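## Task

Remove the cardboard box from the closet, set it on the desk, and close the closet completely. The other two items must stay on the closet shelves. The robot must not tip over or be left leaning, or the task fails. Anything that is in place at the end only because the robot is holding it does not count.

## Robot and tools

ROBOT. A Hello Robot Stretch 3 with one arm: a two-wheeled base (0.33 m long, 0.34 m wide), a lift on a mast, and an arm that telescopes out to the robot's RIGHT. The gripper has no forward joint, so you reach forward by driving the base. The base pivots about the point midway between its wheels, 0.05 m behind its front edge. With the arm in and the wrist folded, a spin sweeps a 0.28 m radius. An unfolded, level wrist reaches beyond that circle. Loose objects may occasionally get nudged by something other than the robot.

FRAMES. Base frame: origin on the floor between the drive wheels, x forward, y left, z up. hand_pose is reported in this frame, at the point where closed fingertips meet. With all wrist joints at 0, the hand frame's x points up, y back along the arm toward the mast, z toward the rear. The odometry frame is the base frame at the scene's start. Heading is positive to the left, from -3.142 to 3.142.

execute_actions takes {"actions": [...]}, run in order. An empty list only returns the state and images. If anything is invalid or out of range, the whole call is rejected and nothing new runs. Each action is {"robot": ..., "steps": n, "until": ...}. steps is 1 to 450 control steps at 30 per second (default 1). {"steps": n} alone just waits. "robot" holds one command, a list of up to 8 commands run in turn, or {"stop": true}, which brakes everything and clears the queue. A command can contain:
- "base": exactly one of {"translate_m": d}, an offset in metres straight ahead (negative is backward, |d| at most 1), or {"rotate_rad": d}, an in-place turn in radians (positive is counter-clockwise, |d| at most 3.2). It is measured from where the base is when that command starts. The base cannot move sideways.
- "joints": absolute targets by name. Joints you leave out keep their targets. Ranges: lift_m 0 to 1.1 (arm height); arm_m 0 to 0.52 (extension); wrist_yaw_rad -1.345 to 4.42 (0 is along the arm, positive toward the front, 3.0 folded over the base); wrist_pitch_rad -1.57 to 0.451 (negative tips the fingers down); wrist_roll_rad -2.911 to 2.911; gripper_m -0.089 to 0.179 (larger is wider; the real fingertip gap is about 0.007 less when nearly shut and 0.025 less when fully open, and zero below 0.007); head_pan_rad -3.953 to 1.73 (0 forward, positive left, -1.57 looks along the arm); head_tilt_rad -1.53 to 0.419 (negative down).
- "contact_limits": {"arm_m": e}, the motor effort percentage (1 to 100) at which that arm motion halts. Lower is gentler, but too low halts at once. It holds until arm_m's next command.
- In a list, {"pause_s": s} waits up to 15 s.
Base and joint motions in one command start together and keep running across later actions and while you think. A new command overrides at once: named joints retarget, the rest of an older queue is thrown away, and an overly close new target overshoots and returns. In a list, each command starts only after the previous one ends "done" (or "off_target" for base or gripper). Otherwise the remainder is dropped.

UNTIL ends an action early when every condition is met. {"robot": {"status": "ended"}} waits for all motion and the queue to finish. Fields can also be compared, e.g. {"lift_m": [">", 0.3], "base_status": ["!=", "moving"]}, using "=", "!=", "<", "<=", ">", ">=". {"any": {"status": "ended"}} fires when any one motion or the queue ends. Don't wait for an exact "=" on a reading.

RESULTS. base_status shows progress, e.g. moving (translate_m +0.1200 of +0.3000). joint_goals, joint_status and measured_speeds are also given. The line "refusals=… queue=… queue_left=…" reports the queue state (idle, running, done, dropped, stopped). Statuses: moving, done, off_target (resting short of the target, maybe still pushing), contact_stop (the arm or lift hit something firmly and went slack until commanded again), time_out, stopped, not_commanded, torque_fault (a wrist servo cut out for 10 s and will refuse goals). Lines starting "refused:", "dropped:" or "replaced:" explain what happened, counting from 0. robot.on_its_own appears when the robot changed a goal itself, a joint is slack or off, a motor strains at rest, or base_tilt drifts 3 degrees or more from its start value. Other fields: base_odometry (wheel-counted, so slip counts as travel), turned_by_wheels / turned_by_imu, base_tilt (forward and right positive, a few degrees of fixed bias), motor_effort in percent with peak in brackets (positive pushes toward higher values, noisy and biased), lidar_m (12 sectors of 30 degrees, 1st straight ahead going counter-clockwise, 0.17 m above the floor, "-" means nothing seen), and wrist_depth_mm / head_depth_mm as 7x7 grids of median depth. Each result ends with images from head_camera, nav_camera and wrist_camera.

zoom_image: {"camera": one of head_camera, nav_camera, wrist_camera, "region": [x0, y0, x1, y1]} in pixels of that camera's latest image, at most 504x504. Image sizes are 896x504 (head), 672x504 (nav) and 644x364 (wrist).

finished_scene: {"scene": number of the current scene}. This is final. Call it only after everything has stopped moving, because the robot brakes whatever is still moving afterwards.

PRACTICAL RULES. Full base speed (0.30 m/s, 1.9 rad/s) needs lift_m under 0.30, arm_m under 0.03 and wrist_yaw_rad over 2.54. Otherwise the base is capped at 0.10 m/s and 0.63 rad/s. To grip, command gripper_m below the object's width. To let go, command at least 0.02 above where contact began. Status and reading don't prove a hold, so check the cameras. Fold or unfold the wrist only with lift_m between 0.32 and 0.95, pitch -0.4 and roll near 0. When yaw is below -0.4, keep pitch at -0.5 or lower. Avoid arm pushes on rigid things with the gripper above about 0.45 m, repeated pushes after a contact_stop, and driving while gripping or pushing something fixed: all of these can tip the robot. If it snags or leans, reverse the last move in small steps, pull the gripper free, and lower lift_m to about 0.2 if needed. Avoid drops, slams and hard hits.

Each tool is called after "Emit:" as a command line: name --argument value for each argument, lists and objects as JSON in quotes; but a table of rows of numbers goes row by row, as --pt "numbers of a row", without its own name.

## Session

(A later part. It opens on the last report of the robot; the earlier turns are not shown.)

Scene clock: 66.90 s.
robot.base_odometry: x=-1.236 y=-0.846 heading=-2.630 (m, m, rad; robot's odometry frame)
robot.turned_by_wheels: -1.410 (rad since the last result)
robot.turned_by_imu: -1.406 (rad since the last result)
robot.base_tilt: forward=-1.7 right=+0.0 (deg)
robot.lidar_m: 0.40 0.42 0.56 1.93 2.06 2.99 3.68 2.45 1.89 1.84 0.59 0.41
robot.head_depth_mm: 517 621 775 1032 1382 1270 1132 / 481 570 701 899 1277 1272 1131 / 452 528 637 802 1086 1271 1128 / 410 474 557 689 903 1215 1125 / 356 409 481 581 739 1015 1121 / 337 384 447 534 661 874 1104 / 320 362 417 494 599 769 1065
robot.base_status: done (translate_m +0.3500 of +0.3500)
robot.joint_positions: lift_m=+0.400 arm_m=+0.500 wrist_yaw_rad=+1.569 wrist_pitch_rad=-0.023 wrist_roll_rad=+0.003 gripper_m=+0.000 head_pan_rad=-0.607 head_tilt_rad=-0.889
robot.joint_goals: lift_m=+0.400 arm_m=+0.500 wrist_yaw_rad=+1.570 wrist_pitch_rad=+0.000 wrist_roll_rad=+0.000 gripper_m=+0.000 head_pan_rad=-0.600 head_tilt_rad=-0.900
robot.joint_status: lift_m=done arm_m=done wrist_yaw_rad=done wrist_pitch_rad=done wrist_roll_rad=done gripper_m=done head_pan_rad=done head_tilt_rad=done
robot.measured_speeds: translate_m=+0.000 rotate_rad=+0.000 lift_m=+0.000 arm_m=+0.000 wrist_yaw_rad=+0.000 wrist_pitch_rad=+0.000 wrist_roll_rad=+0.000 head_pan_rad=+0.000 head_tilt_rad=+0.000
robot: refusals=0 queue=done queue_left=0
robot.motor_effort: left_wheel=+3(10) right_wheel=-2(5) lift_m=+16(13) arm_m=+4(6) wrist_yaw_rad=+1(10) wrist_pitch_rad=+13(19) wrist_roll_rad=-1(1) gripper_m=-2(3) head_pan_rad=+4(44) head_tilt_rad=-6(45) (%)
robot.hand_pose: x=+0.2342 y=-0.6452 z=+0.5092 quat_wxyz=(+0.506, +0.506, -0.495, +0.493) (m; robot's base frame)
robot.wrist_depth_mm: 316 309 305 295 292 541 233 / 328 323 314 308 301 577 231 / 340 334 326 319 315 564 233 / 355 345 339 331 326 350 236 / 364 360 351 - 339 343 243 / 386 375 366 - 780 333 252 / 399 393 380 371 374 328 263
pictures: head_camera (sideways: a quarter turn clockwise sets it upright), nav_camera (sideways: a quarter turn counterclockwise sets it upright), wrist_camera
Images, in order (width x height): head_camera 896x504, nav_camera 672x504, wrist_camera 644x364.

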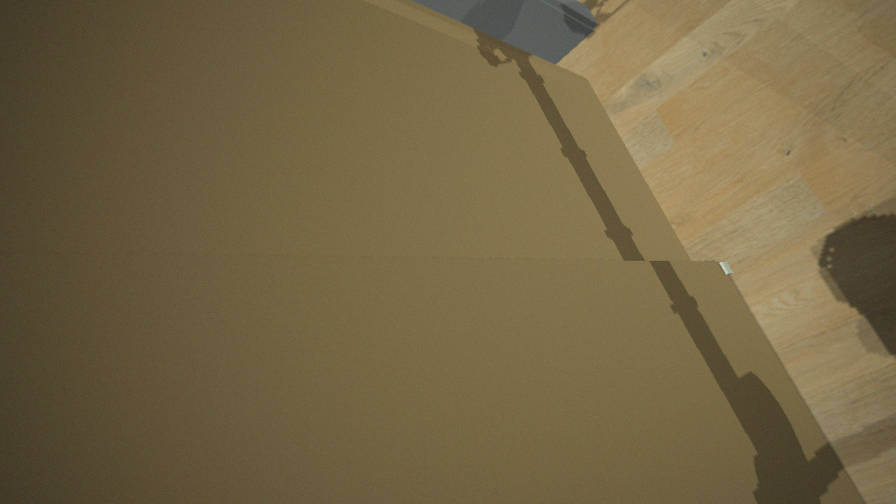

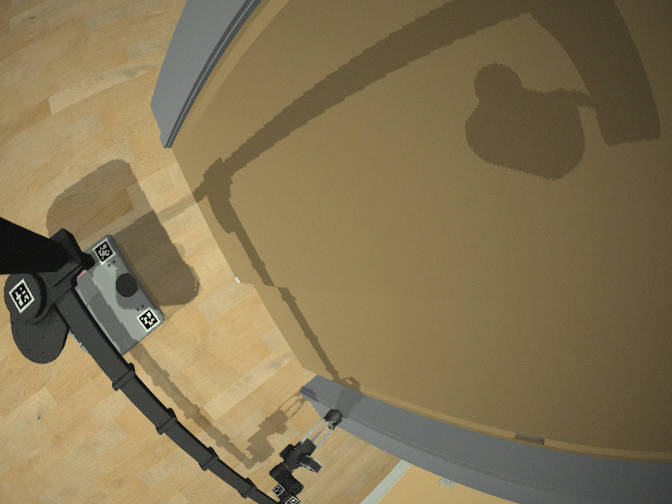

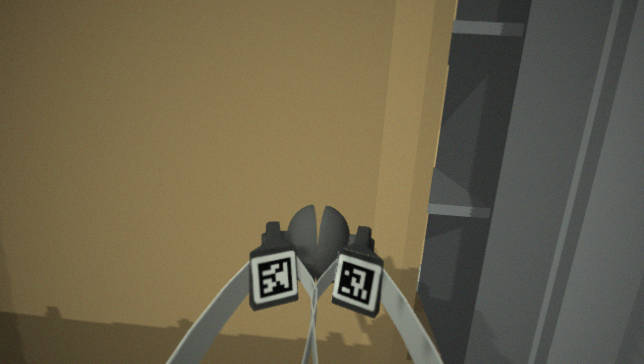

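Emit:
execute_actions --actions '[{"robot":[{"joints":{"arm_m":0.52,"wrist_yaw_rad":1.35,"head_pan_rad":-1.2}},{"base":{"translate_m":0.12}}],"steps":450,"until":{"robot":{"status":"ended"}}}]'

Scene clock: 70.73 s.
robot.base_odometry: x=-1.341 y=-0.905 heading=-2.630 (m, m, rad; robot's odometry frame)
robot.turned_by_wheels: +0.000 (rad since the last result)
robot.turned_by_imu: -0.001 (rad since the last result)
robot.base_tilt: forward=-1.6 right=+0.1 (deg)
robot.lidar_m: 0.28 0.29 0.43 1.92 2.04 2.96 3.80 2.46 1.89 0.86 0.37 0.28
robot.head_depth_mm: 1593 1822 1996 1777 1463 1278 1122 / 846 1841 2004 1806 1453 1280 1131 / 751 862 1039 1338 1451 1272 1118 / 639 730 873 1083 1367 1276 1127 / 518 587 679 798 979 1199 1114 / 444 493 554 632 721 774 941 / 388 425 469 461 505 581 689
robot.base_status: done (translate_m +0.1200 of +0.1200)
robot.joint_positions: lift_m=+0.400 arm_m=+0.520 wrist_yaw_rad=+1.352 wrist_pitch_rad=-0.023 wrist_roll_rad=+0.003 gripper_m=+0.000 head_pan_rad=-1.193 head_tilt_rad=-0.889
robot.joint_goals: lift_m=+0.400 arm_m=+0.520 wrist_yaw_rad=+1.350 wrist_pitch_rad=+0.000 wrist_roll_rad=+0.000 gripper_m=+0.000 head_pan_rad=-1.200 head_tilt_rad=-0.900
robot.joint_status: lift_m=done arm_m=done wrist_yaw_rad=done wrist_pitch_rad=done wrist_roll_rad=done gripper_m=done head_pan_rad=done head_tilt_rad=done
robot.measured_speeds: translate_m=+0.000 rotate_rad=+0.000 lift_m=+0.000 arm_m=+0.000 wrist_yaw_rad=+0.000 wrist_pitch_rad=+0.000 wrist_roll_rad=+0.000 head_pan_rad=+0.000 head_tilt_rad=+0.000
robot: refusals=0 queue=done queue_left=0
robot.motor_effort: left_wheel=+3(9) right_wheel=-2(3) lift_m=+15(16) arm_m=+4(5) wrist_yaw_rad=-2(4) wrist_pitch_rad=+14(13) wrist_roll_rad=-1(1) gripper_m=-3(3) head_pan_rad=-4(40) head_tilt_rad=-6(6) (%)
robot.hand_pose: x=+0.2281 y=-0.7202 z=+0.5092 quat_wxyz=(+0.556, +0.449, -0.547, +0.435) (m; robot's base frame)
robot.wrist_depth_mm: 166 172 177 184 485 202 144 / 172 177 183 190 575 202 146 / 178 184 190 198 570 200 147 / 184 190 197 205 565 199 147 / 192 197 204 - 526 198 153 / 198 205 211 - 298 197 159 / 206 214 224 234 605 196 165
pictures: head_camera (sideways: a quarter turn clockwise sets it upright), nav_camera (sideways: a quarter turn counterclockwise sets it upright), wrist_camera
Images, in order (width x height): head_camera 896x504, nav_camera 672x504, wrist_camera 644x364.

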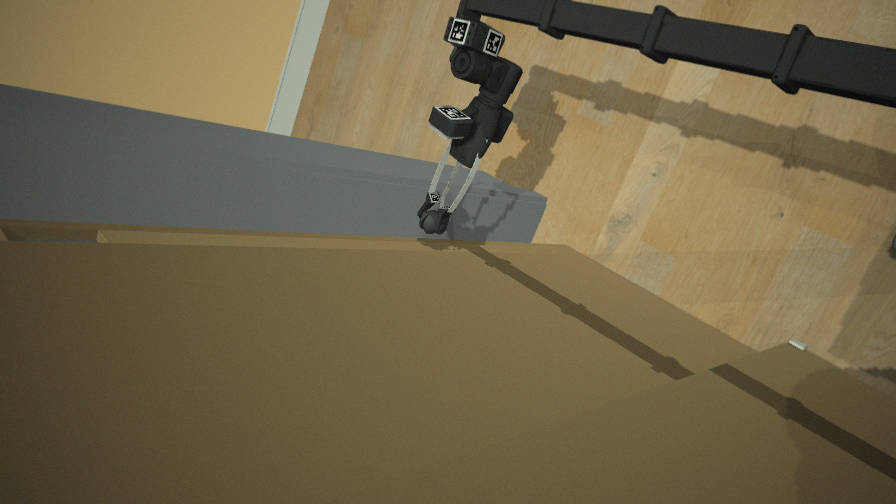

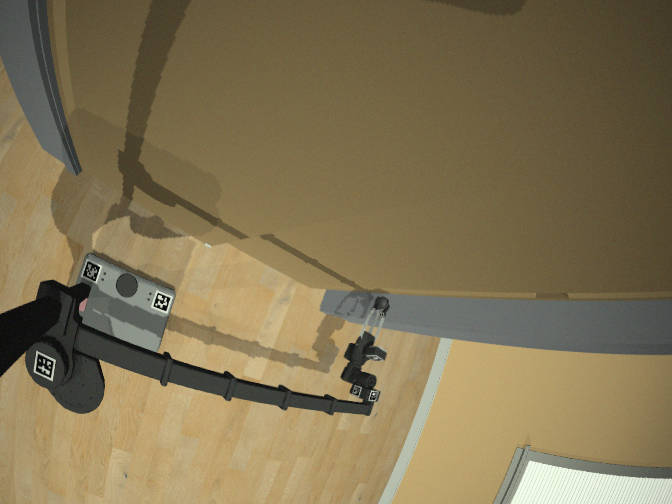

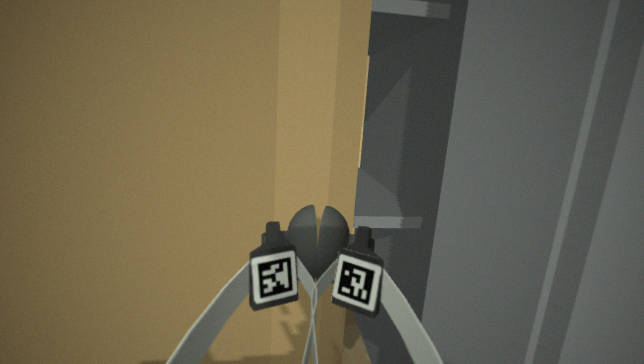

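Emit:
execute_actions --actions '[{"robot":[{"joints":{"wrist_yaw_rad":1.12}},{"base":{"translate_m":0.09}}],"steps":450,"until":{"robot":{"status":"ended"}}}]'

Scene clock: 74.30 s.
robot.base_odometry: x=-1.420 y=-0.949 heading=-2.631 (m, m, rad; robot's odometry frame)
robot.turned_by_wheels: -0.001 (rad since the last result)
robot.turned_by_imu: -0.002 (rad since the last result)
robot.base_tilt: forward=-1.6 right=+0.0 (deg)
robot.lidar_m: 0.19 0.20 0.29 1.92 2.04 2.95 3.45 2.47 1.90 0.73 0.25 0.19
robot.head_depth_mm: 829 1808 2002 1796 1459 1277 1121 / 722 826 1025 1723 1460 1268 1128 / 563 688 914 1156 1421 1268 1122 / 447 522 623 776 1025 1243 1124 / 371 420 482 572 677 719 963 / 322 363 308 352 410 491 612 / - - - 296 330 380 450
robot.base_status: done (translate_m +0.0900 of +0.0900)
robot.joint_positions: lift_m=+0.400 arm_m=+0.520 wrist_yaw_rad=+1.080 wrist_pitch_rad=-0.024 wrist_roll_rad=+0.002 gripper_m=+0.000 head_pan_rad=-1.193 head_tilt_rad=-0.889
robot.joint_goals: lift_m=+0.400 arm_m=+0.520 wrist_yaw_rad=+1.120 wrist_pitch_rad=+0.000 wrist_roll_rad=+0.000 gripper_m=+0.000 head_pan_rad=-1.200 head_tilt_rad=-0.900
robot.joint_status: lift_m=done arm_m=done wrist_yaw_rad=done wrist_pitch_rad=done wrist_roll_rad=done gripper_m=done head_pan_rad=done head_tilt_rad=done
robot.measured_speeds: translate_m=+0.000 rotate_rad=+0.000 lift_m=+0.000 arm_m=+0.000 wrist_yaw_rad=+0.000 wrist_pitch_rad=+0.000 wrist_roll_rad=+0.000 head_pan_rad=+0.000 head_tilt_rad=+0.000
robot: refusals=0 queue=done queue_left=0
robot.on_its_own: left_wheel is at rest, and its effort (-20) is outside its rest range (-18 to +18); wrist_yaw_rad is at rest, and its effort (+36) is outside its rest range (-12 to +12)
robot.motor_effort: left_wheel=-20(21) right_wheel=+15(15) lift_m=+16(15) arm_m=+2(4) wrist_yaw_rad=+36(36) wrist_pitch_rad=+14(15) wrist_roll_rad=-1(1) gripper_m=-6(5) head_pan_rad=-4(4) head_tilt_rad=-6(6) (%)
robot.hand_pose: x=+0.2040 y=-0.7855 z=+0.5091 quat_wxyz=(+0.610, +0.371, -0.603, +0.356) (m; robot's base frame)
robot.wrist_depth_mm: 92 98 108 473 174 126 99 / 95 101 112 516 176 127 100 / 98 104 116 527 178 128 100 / 101 108 120 531 179 129 102 / 104 112 125 - 180 130 104 / 107 116 127 - 172 131 106 / 111 120 138 555 196 132 107
pictures: head_camera (sideways: a quarter turn clockwise sets it upright), nav_camera (sideways: a quarter turn counterclockwise sets it upright), wrist_camera
Images, in order (width x height): head_camera 896x504, nav_camera 672x504, wrist_camera 644x364.

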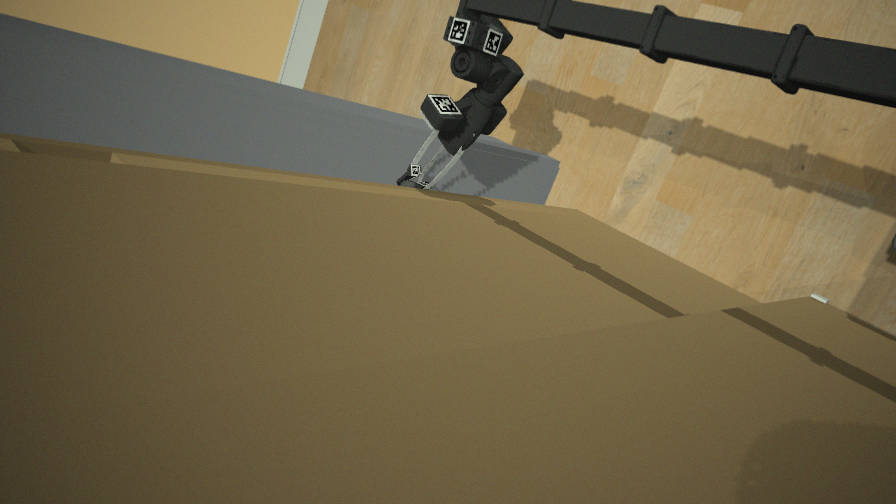

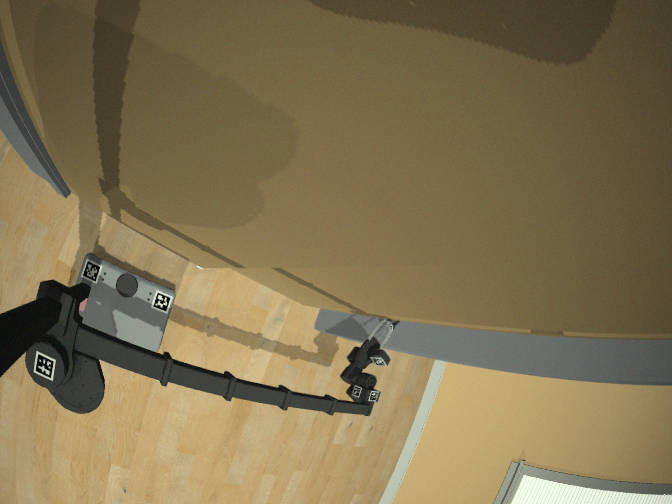

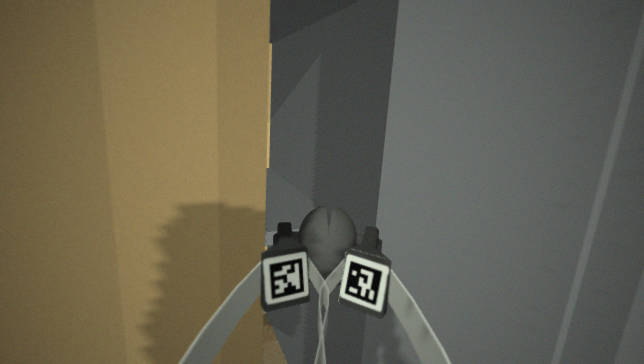

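In the gap. Pull.

Emit:
execute_actions --actions '[{"robot":{"joints":{"arm_m":0.0,"wrist_yaw_rad":1.4},"contact_limits":{"arm_m":30}},"steps":450,"until":{"robot":{"status":"ended"}}}]'

Scene clock: 79.60 s.
robot.base_odometry: x=-1.420 y=-0.949 heading=-2.631 (m, m, rad; robot's odometry frame)
robot.turned_by_wheels: +0.000 (rad since the last result)
robot.turned_by_imu: -0.037 (rad since the last result)
robot.base_tilt: forward=-1.8 right=+0.0 (deg)
robot.lidar_m: 0.19 0.20 0.28 1.92 2.01 2.84 3.44 2.54 1.92 0.84 0.26 0.19
robot.head_depth_mm: 1575 1802 1989 1710 1463 1272 1130 / 717 853 1889 1715 1452 1277 1149 / 776 875 1022 1218 1432 1267 1163 / 879 1016 1197 1470 1442 1267 1093 / 917 1054 1278 1567 1426 758 1013 / 829 1056 342 371 429 512 631 / - - 289 305 341 391 457
robot.base_status: done (translate_m +0.0899 of +0.0900)
robot.joint_positions: lift_m=+0.400 arm_m=+0.002 wrist_yaw_rad=+1.047 wrist_pitch_rad=-0.027 wrist_roll_rad=+0.003 gripper_m=+0.000 head_pan_rad=-1.195 head_tilt_rad=-0.892
robot.joint_goals: lift_m=+0.400 arm_m=+0.000 wrist_yaw_rad=+1.400 wrist_pitch_rad=+0.000 wrist_roll_rad=+0.000 gripper_m=+0.000 head_pan_rad=-1.200 head_tilt_rad=-0.900
robot.joint_status: lift_m=done arm_m=done wrist_yaw_rad=off_target wrist_pitch_rad=done wrist_roll_rad=done gripper_m=done head_pan_rad=done head_tilt_rad=done
robot.measured_speeds: translate_m=+0.000 rotate_rad=+0.000 lift_m=+0.000 arm_m=+0.000 wrist_yaw_rad=+0.000 wrist_pitch_rad=+0.000 wrist_roll_rad=+0.000 head_pan_rad=+0.000 head_tilt_rad=+0.000
robot: refusals=0 queue=dropped queue_left=0
robot.on_its_own: wrist_yaw_rad is at rest, and its effort (+100) is outside its rest range (-12 to +12)
robot.motor_effort: left_wheel=-18(65) right_wheel=+18(30) lift_m=+17(17) arm_m=-9(15) wrist_yaw_rad=+100(100) wrist_pitch_rad=+16(23) wrist_roll_rad=-1(1) gripper_m=-11(12) head_pan_rad=-2(3) head_tilt_rad=-4(6) (%)
robot.contact_limits: arm_m 30 (drawing in: default 18, maximum 30; extending or still: default 26, maximum 42)
robot.hand_pose: x=+0.1998 y=-0.2748 z=+0.5082 quat_wxyz=(+0.617, +0.362, -0.608, +0.345) (m; robot's base frame)
robot.wrist_depth_mm: 89 96 107 167 606 695 590 / 92 99 111 173 979 765 600 / 95 102 115 181 - 766 598 / 98 105 119 189 790 747 603 / 101 109 124 189 - 785 615 / 104 113 127 - 972 789 535 / 107 117 132 215 864 803 549
pictures: head_camera (sideways: a quarter turn clockwise sets it upright), nav_camera (sideways: a quarter turn counterclockwise sets it upright), wrist_camera
Images, in order (width x height): head_camera 896x504, nav_camera 672x504, wrist_camera 644x364.

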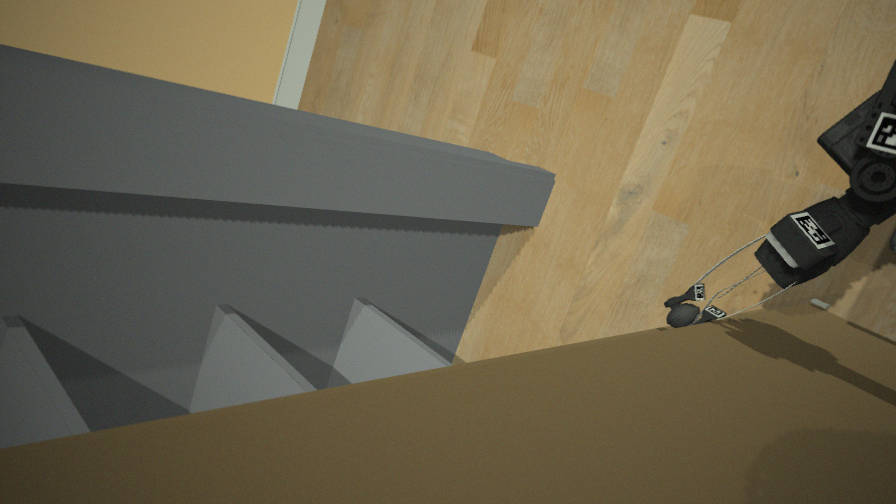

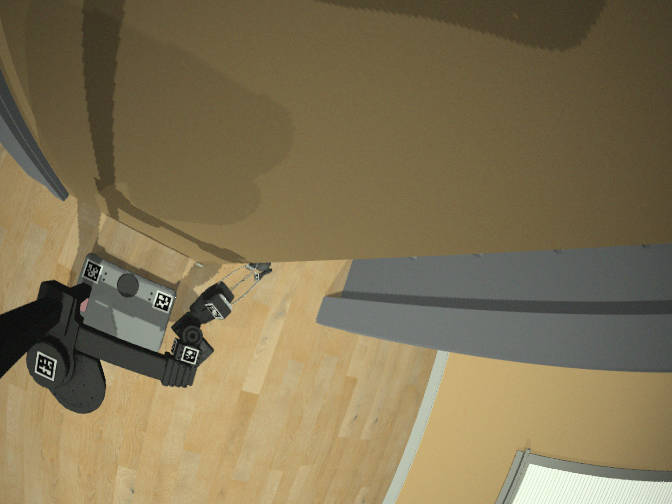

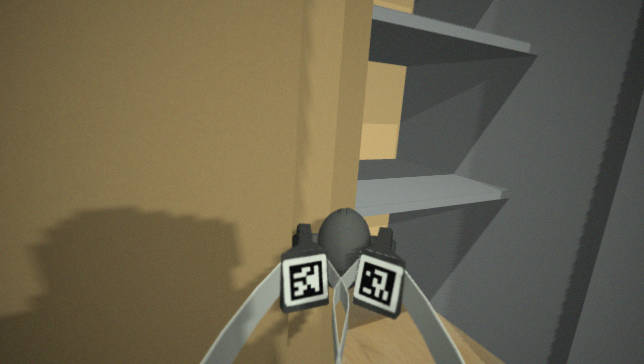

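Emit:
execute_actions --actions '[{"robot":[{"joints":{"wrist_yaw_rad":0.9}},{"base":{"translate_m":-0.4}},{"base":{"rotate_rad":1.61},"joints":{"head_pan_rad":-1.57,"head_tilt_rad":-0.5,"wrist_yaw_rad":0}},{"base":{"translate_m":-0.5}}],"steps":450,"until":{"robot":{"status":"ended"}}},{"steps":300,"until":{"robot":{"status":"ended"}}}]'

Scene clock: 96.27 s.
robot.base_odometry: x=-1.332 y=-0.327 heading=-1.020 (m, m, rad; robot's odometry frame)
robot.turned_by_wheels: +1.611 (rad since the last result)
robot.turned_by_imu: +1.594 (rad since the last result)
robot.base_tilt: forward=-1.7 right=+0.1 (deg)
robot.lidar_m: 2.43 2.57 3.60 3.07 1.80 1.38 1.35 0.72 0.61 0.65 0.62 0.84
robot.head_depth_mm: 1039 1131 1025 1297 1246 1200 1264 / 1036 1143 1129 1297 1264 1474 1340 / 1044 1151 1109 1288 1306 1471 1327 / 1049 1162 1099 1287 1309 1476 1329 / 1060 1163 1093 1275 1302 1471 1327 / 1064 1174 994 1149 755 838 922 / 502 539 582 637 690 761 859
robot.base_status: done (translate_m -0.5000 of -0.5000)
robot.joint_positions: lift_m=+0.400 arm_m=+0.001 wrist_yaw_rad=+0.002 wrist_pitch_rad=-0.024 wrist_roll_rad=+0.003 gripper_m=+0.000 head_pan_rad=-1.563 head_tilt_rad=-0.507
robot.joint_goals: lift_m=+0.400 arm_m=+0.000 wrist_yaw_rad=+0.000 wrist_pitch_rad=+0.000 wrist_roll_rad=+0.000 gripper_m=+0.000 head_pan_rad=-1.570 head_tilt_rad=-0.500
robot.joint_status: lift_m=done arm_m=done wrist_yaw_rad=done wrist_pitch_rad=done wrist_roll_rad=done gripper_m=done head_pan_rad=done head_tilt_rad=done
robot.measured_speeds: translate_m=+0.000 rotate_rad=+0.000 lift_m=+0.000 arm_m=+0.000 wrist_yaw_rad=+0.000 wrist_pitch_rad=+0.000 wrist_roll_rad=+0.000 head_pan_rad=+0.000 head_tilt_rad=+0.000
robot: refusals=0 queue=done queue_left=0
robot.motor_effort: left_wheel=-3(18) right_wheel=+2(18) lift_m=+17(17) arm_m=-3(9) wrist_yaw_rad=-1(100) wrist_pitch_rad=+15(16) wrist_roll_rad=-1(1) gripper_m=-3(12) head_pan_rad=-4(33) head_tilt_rad=+4(33) (%)
robot.contact_limits: arm_m 30 (drawing in: default 18, maximum 30; extending or still: default 26, maximum 42)
robot.hand_pose: x=-0.0210 y=-0.4018 z=+0.5088 quat_wxyz=(+0.706, +0.009, -0.708, -0.008) (m; robot's base frame)
robot.wrist_depth_mm: 309 347 791 761 690 757 542 / 316 360 - - 998 798 534 / 332 369 - - - 836 529 / 338 386 826 845 791 733 397 / 354 402 - - - 807 389 / 368 420 - - - 779 382 / 384 430 831 866 880 765 378
pictures: head_camera (sideways: a quarter turn clockwise sets it upright), nav_camera (sideways: a quarter turn counterclockwise sets it upright), wrist_camera
Images, in order (width x height): head_camera 896x504, nav_camera 672x504, wrist_camera 644x364.

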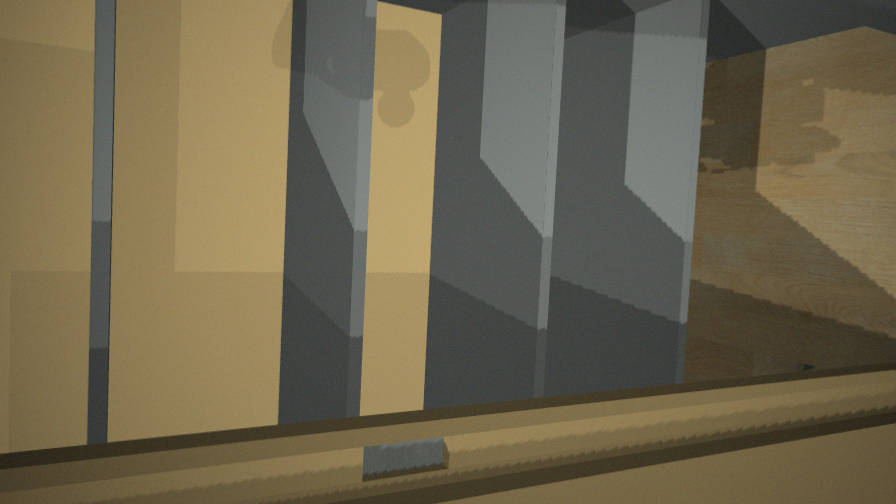

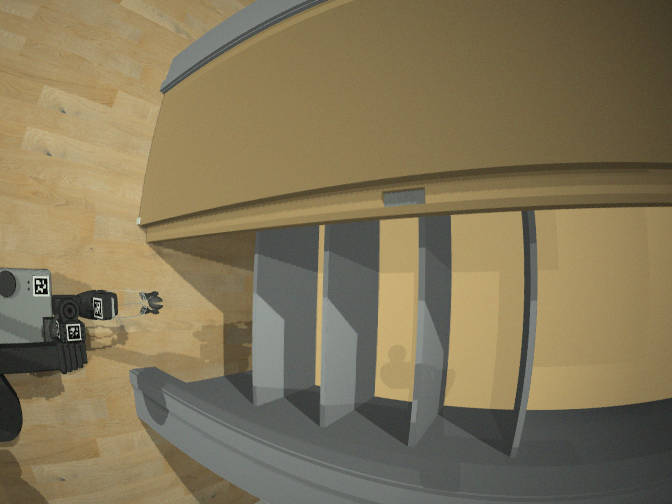

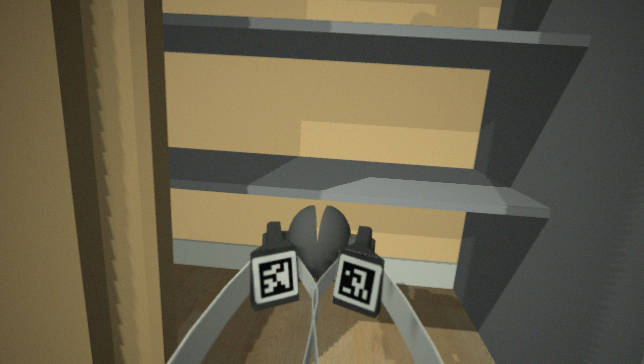

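Emit:
execute_actions --actions '[{"robot":{"base":{"translate_m":-0.2},"joints":{"head_pan_rad":-0.85,"head_tilt_rad":-0.45}},"steps":450,"until":{"robot":{"status":"ended"}}}]'

Scene clock: 99.97 s.
robot.base_odometry: x=-1.437 y=-0.157 heading=-1.020 (m, m, rad; robot's odometry frame)
robot.turned_by_wheels: +0.000 (rad since the last result)
robot.turned_by_imu: -0.002 (rad since the last result)
robot.base_tilt: forward=-1.7 right=+0.0 (deg)
robot.lidar_m: 2.63 2.79 3.62 3.12 1.54 1.17 1.15 1.21 0.53 0.57 0.72 0.82
robot.head_depth_mm: 1166 1226 1251 1336 1158 1215 1383 / 581 633 1016 1362 1349 1300 1377 / 588 631 686 746 817 918 1057 / 615 662 711 773 848 939 1053 / 681 733 798 878 974 1087 1228 / 759 830 910 1012 1144 1313 1372 / 856 948 1060 1179 1330 1528 1367
robot.base_status: done (translate_m -0.2000 of -0.2000)
robot.joint_positions: lift_m=+0.400 arm_m=+0.001 wrist_yaw_rad=+0.002 wrist_pitch_rad=-0.024 wrist_roll_rad=+0.003 gripper_m=+0.000 head_pan_rad=-0.857 head_tilt_rad=-0.458
robot.joint_goals: lift_m=+0.400 arm_m=+0.000 wrist_yaw_rad=+0.000 wrist_pitch_rad=+0.000 wrist_roll_rad=+0.000 gripper_m=+0.000 head_pan_rad=-0.850 head_tilt_rad=-0.450
robot.joint_status: lift_m=done arm_m=done wrist_yaw_rad=done wrist_pitch_rad=done wrist_roll_rad=done gripper_m=done head_pan_rad=done head_tilt_rad=done
robot.measured_speeds: translate_m=+0.000 rotate_rad=+0.000 lift_m=+0.000 arm_m=+0.000 wrist_yaw_rad=+0.000 wrist_pitch_rad=+0.000 wrist_roll_rad=+0.000 head_pan_rad=+0.000 head_tilt_rad=+0.000
robot: refusals=0 queue=done queue_left=0
robot.motor_effort: left_wheel=-3(10) right_wheel=+2(2) lift_m=+17(18) arm_m=-3(2) wrist_yaw_rad=-1(1) wrist_pitch_rad=+14(14) wrist_roll_rad=-1(1) gripper_m=-3(3) head_pan_rad=+4(45) head_tilt_rad=+5(12) (%)
robot.contact_limits: arm_m 30 (drawing in: default 18, maximum 30; extending or still: default 26, maximum 42)
robot.hand_pose: x=-0.0210 y=-0.4018 z=+0.5088 quat_wxyz=(+0.706, +0.009, -0.708, -0.008) (m; robot's base frame)
robot.wrist_depth_mm: 807 764 694 751 653 240 245 / - - - - 865 247 254 / - - - - 973 255 261 / - 826 792 809 679 266 272 / - - - - 872 275 280 / 986 - - - 372 287 293 / 752 817 828 874 799 302 305
pictures: head_camera (sideways: a quarter turn clockwise sets it upright), nav_camera (sideways: a quarter turn counterclockwise sets it upright), wrist_camera
Images, in order (width x height): head_camera 896x504, nav_camera 672x504, wrist_camera 644x364.

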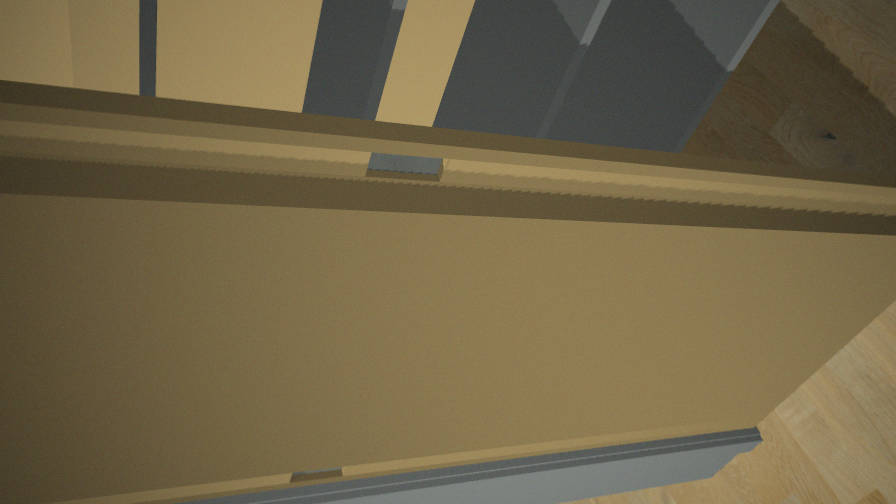

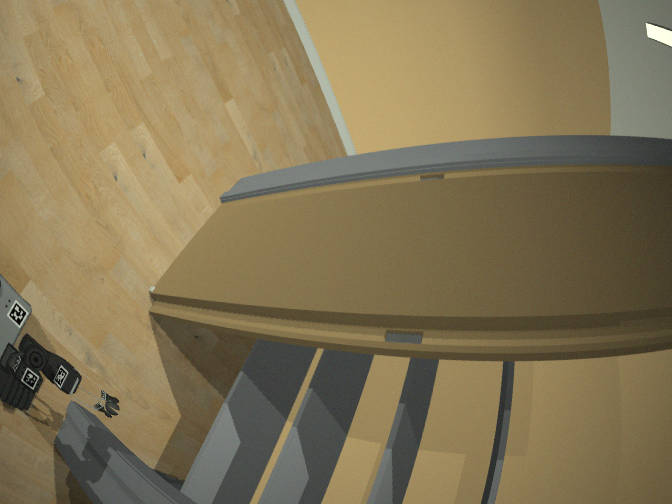

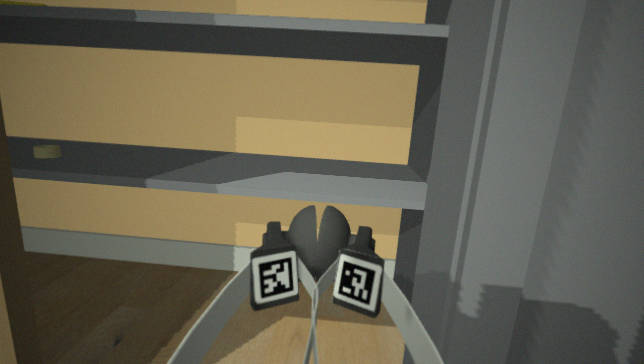

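Emit:
execute_actions --actions '[{"robot":[{"base":{"translate_m":0.72},"joints":{"lift_m":0.935,"wrist_yaw_rad":1.57,"head_pan_rad":-0.5,"head_tilt_rad":-0.6}},{"base":{"rotate_rad":-1.57}},{"base":{"translate_m":0.2}}],"steps":450,"until":{"robot":{"status":"ended"}}},{"steps":300,"until":{"robot":{"status":"ended"}}}]'

Scene clock: 116.20 s.
robot.base_odometry: x=-1.231 y=-0.875 heading=-2.590 (m, m, rad; robot's odometry frame)
robot.turned_by_wheels: -1.570 (rad since the last result)
robot.turned_by_imu: -1.562 (rad since the last result)
robot.base_tilt: forward=-1.7 right=+0.0 (deg)
robot.lidar_m: 0.39 0.41 0.57 1.90 2.02 2.94 3.23 2.48 1.92 1.12 0.93 0.40
robot.head_depth_mm: 1133 1195 1265 1219 1382 1491 1322 / 364 440 527 1060 1324 1505 1277 / 339 374 419 475 549 758 985 / 323 356 396 446 505 613 721 / 310 341 375 421 479 555 658 / 298 325 358 399 450 517 604 / 289 311 341 379 423 483 561
robot.base_status: done (translate_m +0.2000 of +0.2000)
robot.joint_positions: lift_m=+0.935 arm_m=+0.001 wrist_yaw_rad=+1.568 wrist_pitch_rad=-0.023 wrist_roll_rad=+0.003 gripper_m=+0.000 head_pan_rad=-0.507 head_tilt_rad=-0.593
robot.joint_goals: lift_m=+0.935 arm_m=+0.000 wrist_yaw_rad=+1.570 wrist_pitch_rad=+0.000 wrist_roll_rad=+0.000 gripper_m=+0.000 head_pan_rad=-0.500 head_tilt_rad=-0.600
robot.joint_status: lift_m=done arm_m=done wrist_yaw_rad=done wrist_pitch_rad=done wrist_roll_rad=done gripper_m=done head_pan_rad=done head_tilt_rad=done
robot.measured_speeds: translate_m=+0.000 rotate_rad=+0.000 lift_m=+0.000 arm_m=+0.000 wrist_yaw_rad=+0.000 wrist_pitch_rad=+0.000 wrist_roll_rad=+0.000 head_pan_rad=+0.000 head_tilt_rad=+0.000
robot: refusals=0 queue=done queue_left=0
robot.motor_effort: left_wheel=+4(11) right_wheel=-1(4) lift_m=+39(40) arm_m=-3(3) wrist_yaw_rad=+2(3) wrist_pitch_rad=+14(14) wrist_roll_rad=-1(1) gripper_m=-3(3) head_pan_rad=+3(32) head_tilt_rad=-4(19) (%)
robot.contact_limits: arm_m 30 (drawing in: default 18, maximum 30; extending or still: default 26, maximum 42)
robot.hand_pose: x=+0.2343 y=-0.1468 z=+1.0432 quat_wxyz=(+0.506, +0.506, -0.495, +0.493) (m; robot's base frame)
robot.wrist_depth_mm: 296 291 284 279 273 271 700 / 308 302 294 289 282 281 966 / 319 313 306 298 292 326 971 / 331 324 316 311 302 344 805 / 349 338 330 - 313 360 - / 359 354 344 - 325 379 828 / 378 368 357 348 339 678 929
pictures: head_camera (sideways: a quarter turn clockwise sets it upright), nav_camera (sideways: a quarter turn counterclockwise sets it upright), wrist_camera
Images, in order (width x height): head_camera 896x504, nav_camera 672x504, wrist_camera 644x364.

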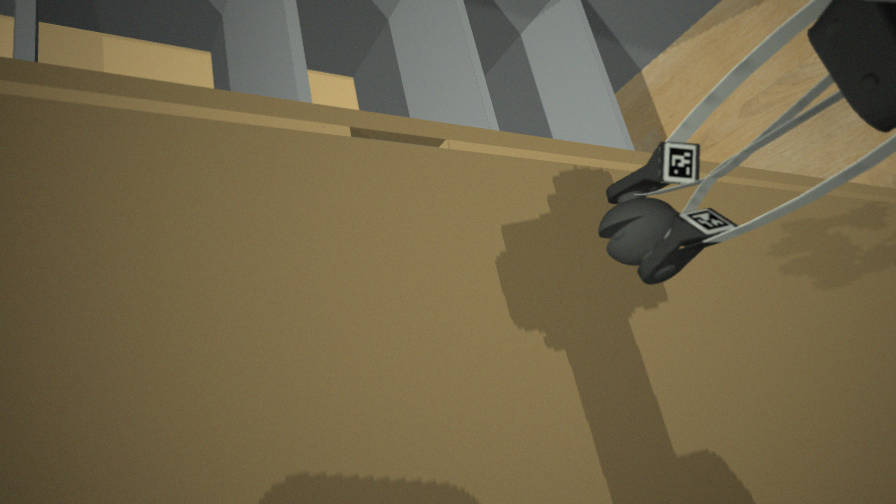

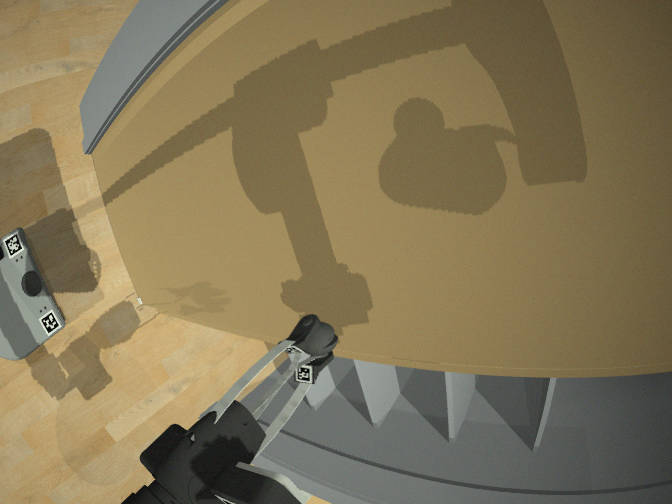

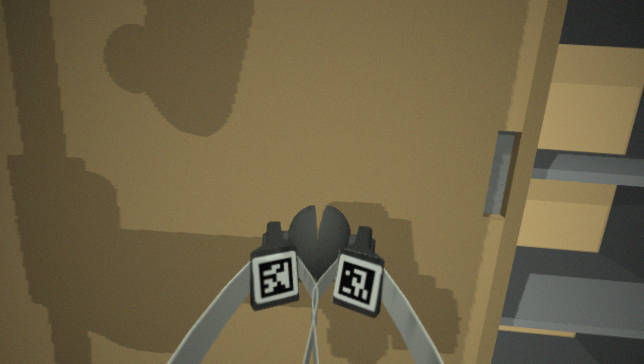

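Emit:
execute_actions --actions '[{"robot":[{"joints":{"arm_m":0.19}},{"base":{"translate_m":0.13}}],"steps":450,"until":{"robot":{"status":"ended"}}}]'

Scene clock: 121.80 s.
robot.base_odometry: x=-1.341 y=-0.943 heading=-2.590 (m, m, rad; robot's odometry frame)
robot.turned_by_wheels: +0.000 (rad since the last result)
robot.turned_by_imu: -0.001 (rad since the last result)
robot.base_tilt: forward=-1.7 right=+0.0 (deg)
robot.lidar_m: 0.26 0.27 0.40 1.89 2.01 2.92 3.38 2.50 1.93 0.89 0.34 0.26
robot.head_depth_mm: - - 296 339 410 1434 1274 / - - 288 315 369 443 568 / - - - 298 341 405 496 / - - - 288 317 373 447 / - - - - 299 344 408 / - - - - 288 320 375 / - - - - - 302 347
robot.base_status: done (translate_m +0.1300 of +0.1300)
robot.joint_positions: lift_m=+0.935 arm_m=+0.190 wrist_yaw_rad=+1.569 wrist_pitch_rad=-0.023 wrist_roll_rad=+0.003 gripper_m=+0.000 head_pan_rad=-0.507 head_tilt_rad=-0.593
robot.joint_goals: lift_m=+0.935 arm_m=+0.190 wrist_yaw_rad=+1.570 wrist_pitch_rad=+0.000 wrist_roll_rad=+0.000 gripper_m=+0.000 head_pan_rad=-0.500 head_tilt_rad=-0.600
robot.joint_status: lift_m=done arm_m=done wrist_yaw_rad=done wrist_pitch_rad=done wrist_roll_rad=done gripper_m=done head_pan_rad=done head_tilt_rad=done
robot.measured_speeds: translate_m=+0.000 rotate_rad=+0.000 lift_m=+0.000 arm_m=+0.000 wrist_yaw_rad=+0.000 wrist_pitch_rad=+0.000 wrist_roll_rad=+0.000 head_pan_rad=+0.000 head_tilt_rad=+0.000
robot: refusals=0 queue=done queue_left=0
robot.motor_effort: left_wheel=+3(10) right_wheel=-2(3) lift_m=+39(39) arm_m=+4(5) wrist_yaw_rad=+0(0) wrist_pitch_rad=+13(14) wrist_roll_rad=-1(1) gripper_m=-3(3) head_pan_rad=+4(4) head_tilt_rad=-4(3) (%)
robot.hand_pose: x=+0.2343 y=-0.3351 z=+1.0432 quat_wxyz=(+0.506, +0.506, -0.495, +0.493) (m; robot's base frame)
robot.wrist_depth_mm: 152 149 148 185 804 769 721 / 157 154 152 192 842 838 815 / 163 160 158 199 879 862 827 / 170 166 164 216 588 561 584 / 176 173 170 - 935 911 822 / 185 181 176 - 793 809 784 / 193 189 187 234 591 612 624
pictures: head_camera (sideways: a quarter turn clockwise sets it upright), nav_camera (sideways: a quarter turn counterclockwise sets it upright), wrist_camera
Images, in order (width x height): head_camera 896x504, nav_camera 672x504, wrist_camera 644x364.

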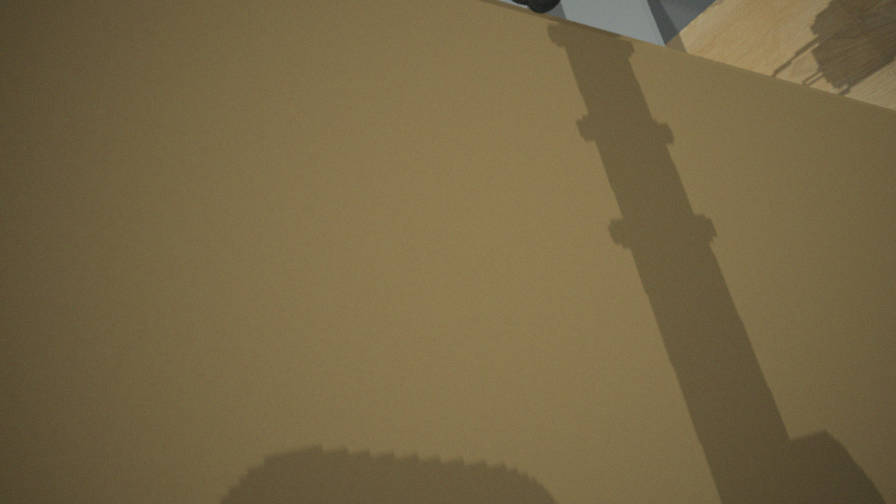

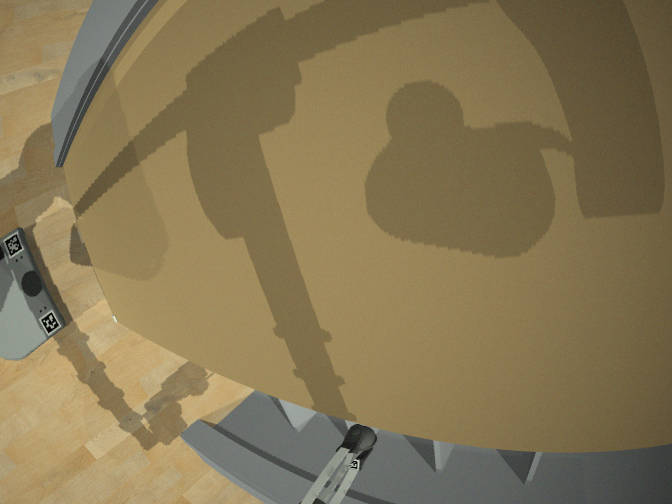

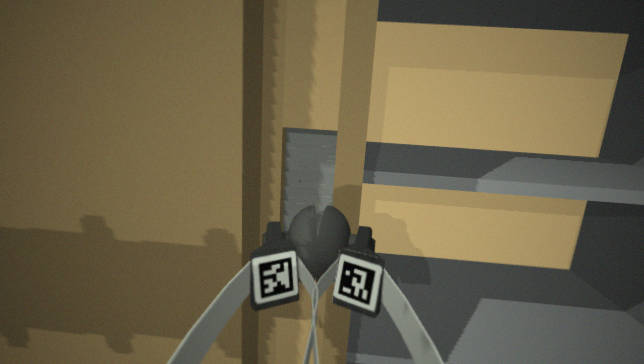

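Emit:
execute_actions --actions '[{"robot":[{"joints":{"arm_m":0.185}},{"base":{"translate_m":0.033}},{"joints":{"arm_m":0.52,"head_pan_rad":-1.2}}],"steps":450,"until":{"robot":{"status":"ended"}}}]'

Scene clock: 128.00 s.
robot.base_odometry: x=-1.369 y=-0.960 heading=-2.591 (m, m, rad; robot's odometry frame)
robot.turned_by_wheels: -0.001 (rad since the last result)
robot.turned_by_imu: -0.026 (rad since the last result)
robot.base_tilt: forward=-1.6 right=+0.0 (deg)
robot.lidar_m: 0.23 0.24 0.34 1.89 1.99 2.84 3.40 2.56 1.94 0.88 0.31 0.23
robot.head_depth_mm: 1549 1695 1782 2053 1890 1494 1270 / 719 800 916 2079 1815 1507 1259 / 749 821 886 996 1136 1354 1258 / 525 581 646 740 863 1014 1206 / 434 472 518 574 640 726 842 / 372 399 431 468 499 459 513 / 333 348 300 321 347 375 411
robot.base_status: done (translate_m +0.0329 of +0.0330)
robot.joint_positions: lift_m=+0.935 arm_m=+0.519 wrist_yaw_rad=+1.694 wrist_pitch_rad=-0.024 wrist_roll_rad=+0.002 gripper_m=+0.000 head_pan_rad=-1.193 head_tilt_rad=-0.593
robot.joint_goals: lift_m=+0.935 arm_m=+0.520 wrist_yaw_rad=+1.642 wrist_pitch_rad=+0.000 wrist_roll_rad=+0.000 gripper_m=+0.000 head_pan_rad=-1.200 head_tilt_rad=-0.600
robot.joint_status: lift_m=done arm_m=done wrist_yaw_rad=done wrist_pitch_rad=done wrist_roll_rad=done gripper_m=done head_pan_rad=done head_tilt_rad=done
robot.measured_speeds: translate_m=+0.000 rotate_rad=+0.000 lift_m=+0.000 arm_m=+0.000 wrist_yaw_rad=+0.000 wrist_pitch_rad=+0.000 wrist_roll_rad=+0.000 head_pan_rad=+0.000 head_tilt_rad=+0.000
robot: refusals=0 queue=done queue_left=0
robot.on_its_own: wrist_yaw_rad is held at +1.642, not at your +1.570, by its stall guard, which is still easing; left_wheel is at rest, and its effort (-20) is outside its rest range (-18 to +18)
robot.motor_effort: left_wheel=-20(26) right_wheel=+18(22) lift_m=+38(39) arm_m=+6(5) wrist_yaw_rad=-46(82) wrist_pitch_rad=+14(15) wrist_roll_rad=-1(1) gripper_m=-6(9) head_pan_rad=-4(45) head_tilt_rad=-4(4) (%)
robot.hand_pose: x=+0.2323 y=-0.6329 z=+1.0430 quat_wxyz=(+0.474, +0.536, -0.462, +0.524) (m; robot's base frame)
robot.wrist_depth_mm: 180 172 163 156 768 736 508 / 187 179 169 161 780 758 500 / 196 186 176 168 818 772 482 / 204 194 183 186 497 471 421 / 213 201 192 195 869 790 463 / 224 210 200 - 795 720 445 / 234 221 205 197 601 609 440
pictures: head_camera (sideways: a quarter turn clockwise sets it upright), nav_camera (sideways: a quarter turn counterclockwise sets it upright), wrist_camera
Images, in order (width x height): head_camera 896x504, nav_camera 672x504, wrist_camera 644x364.

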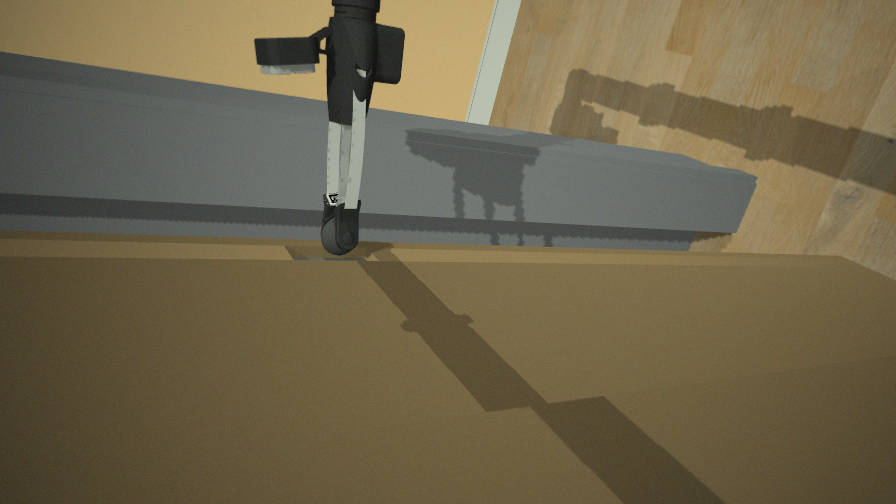

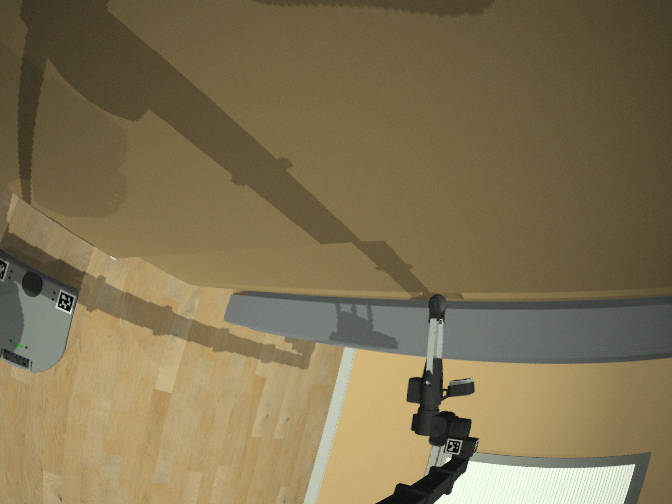

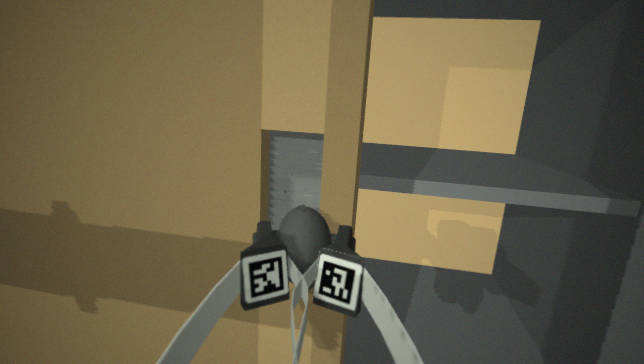

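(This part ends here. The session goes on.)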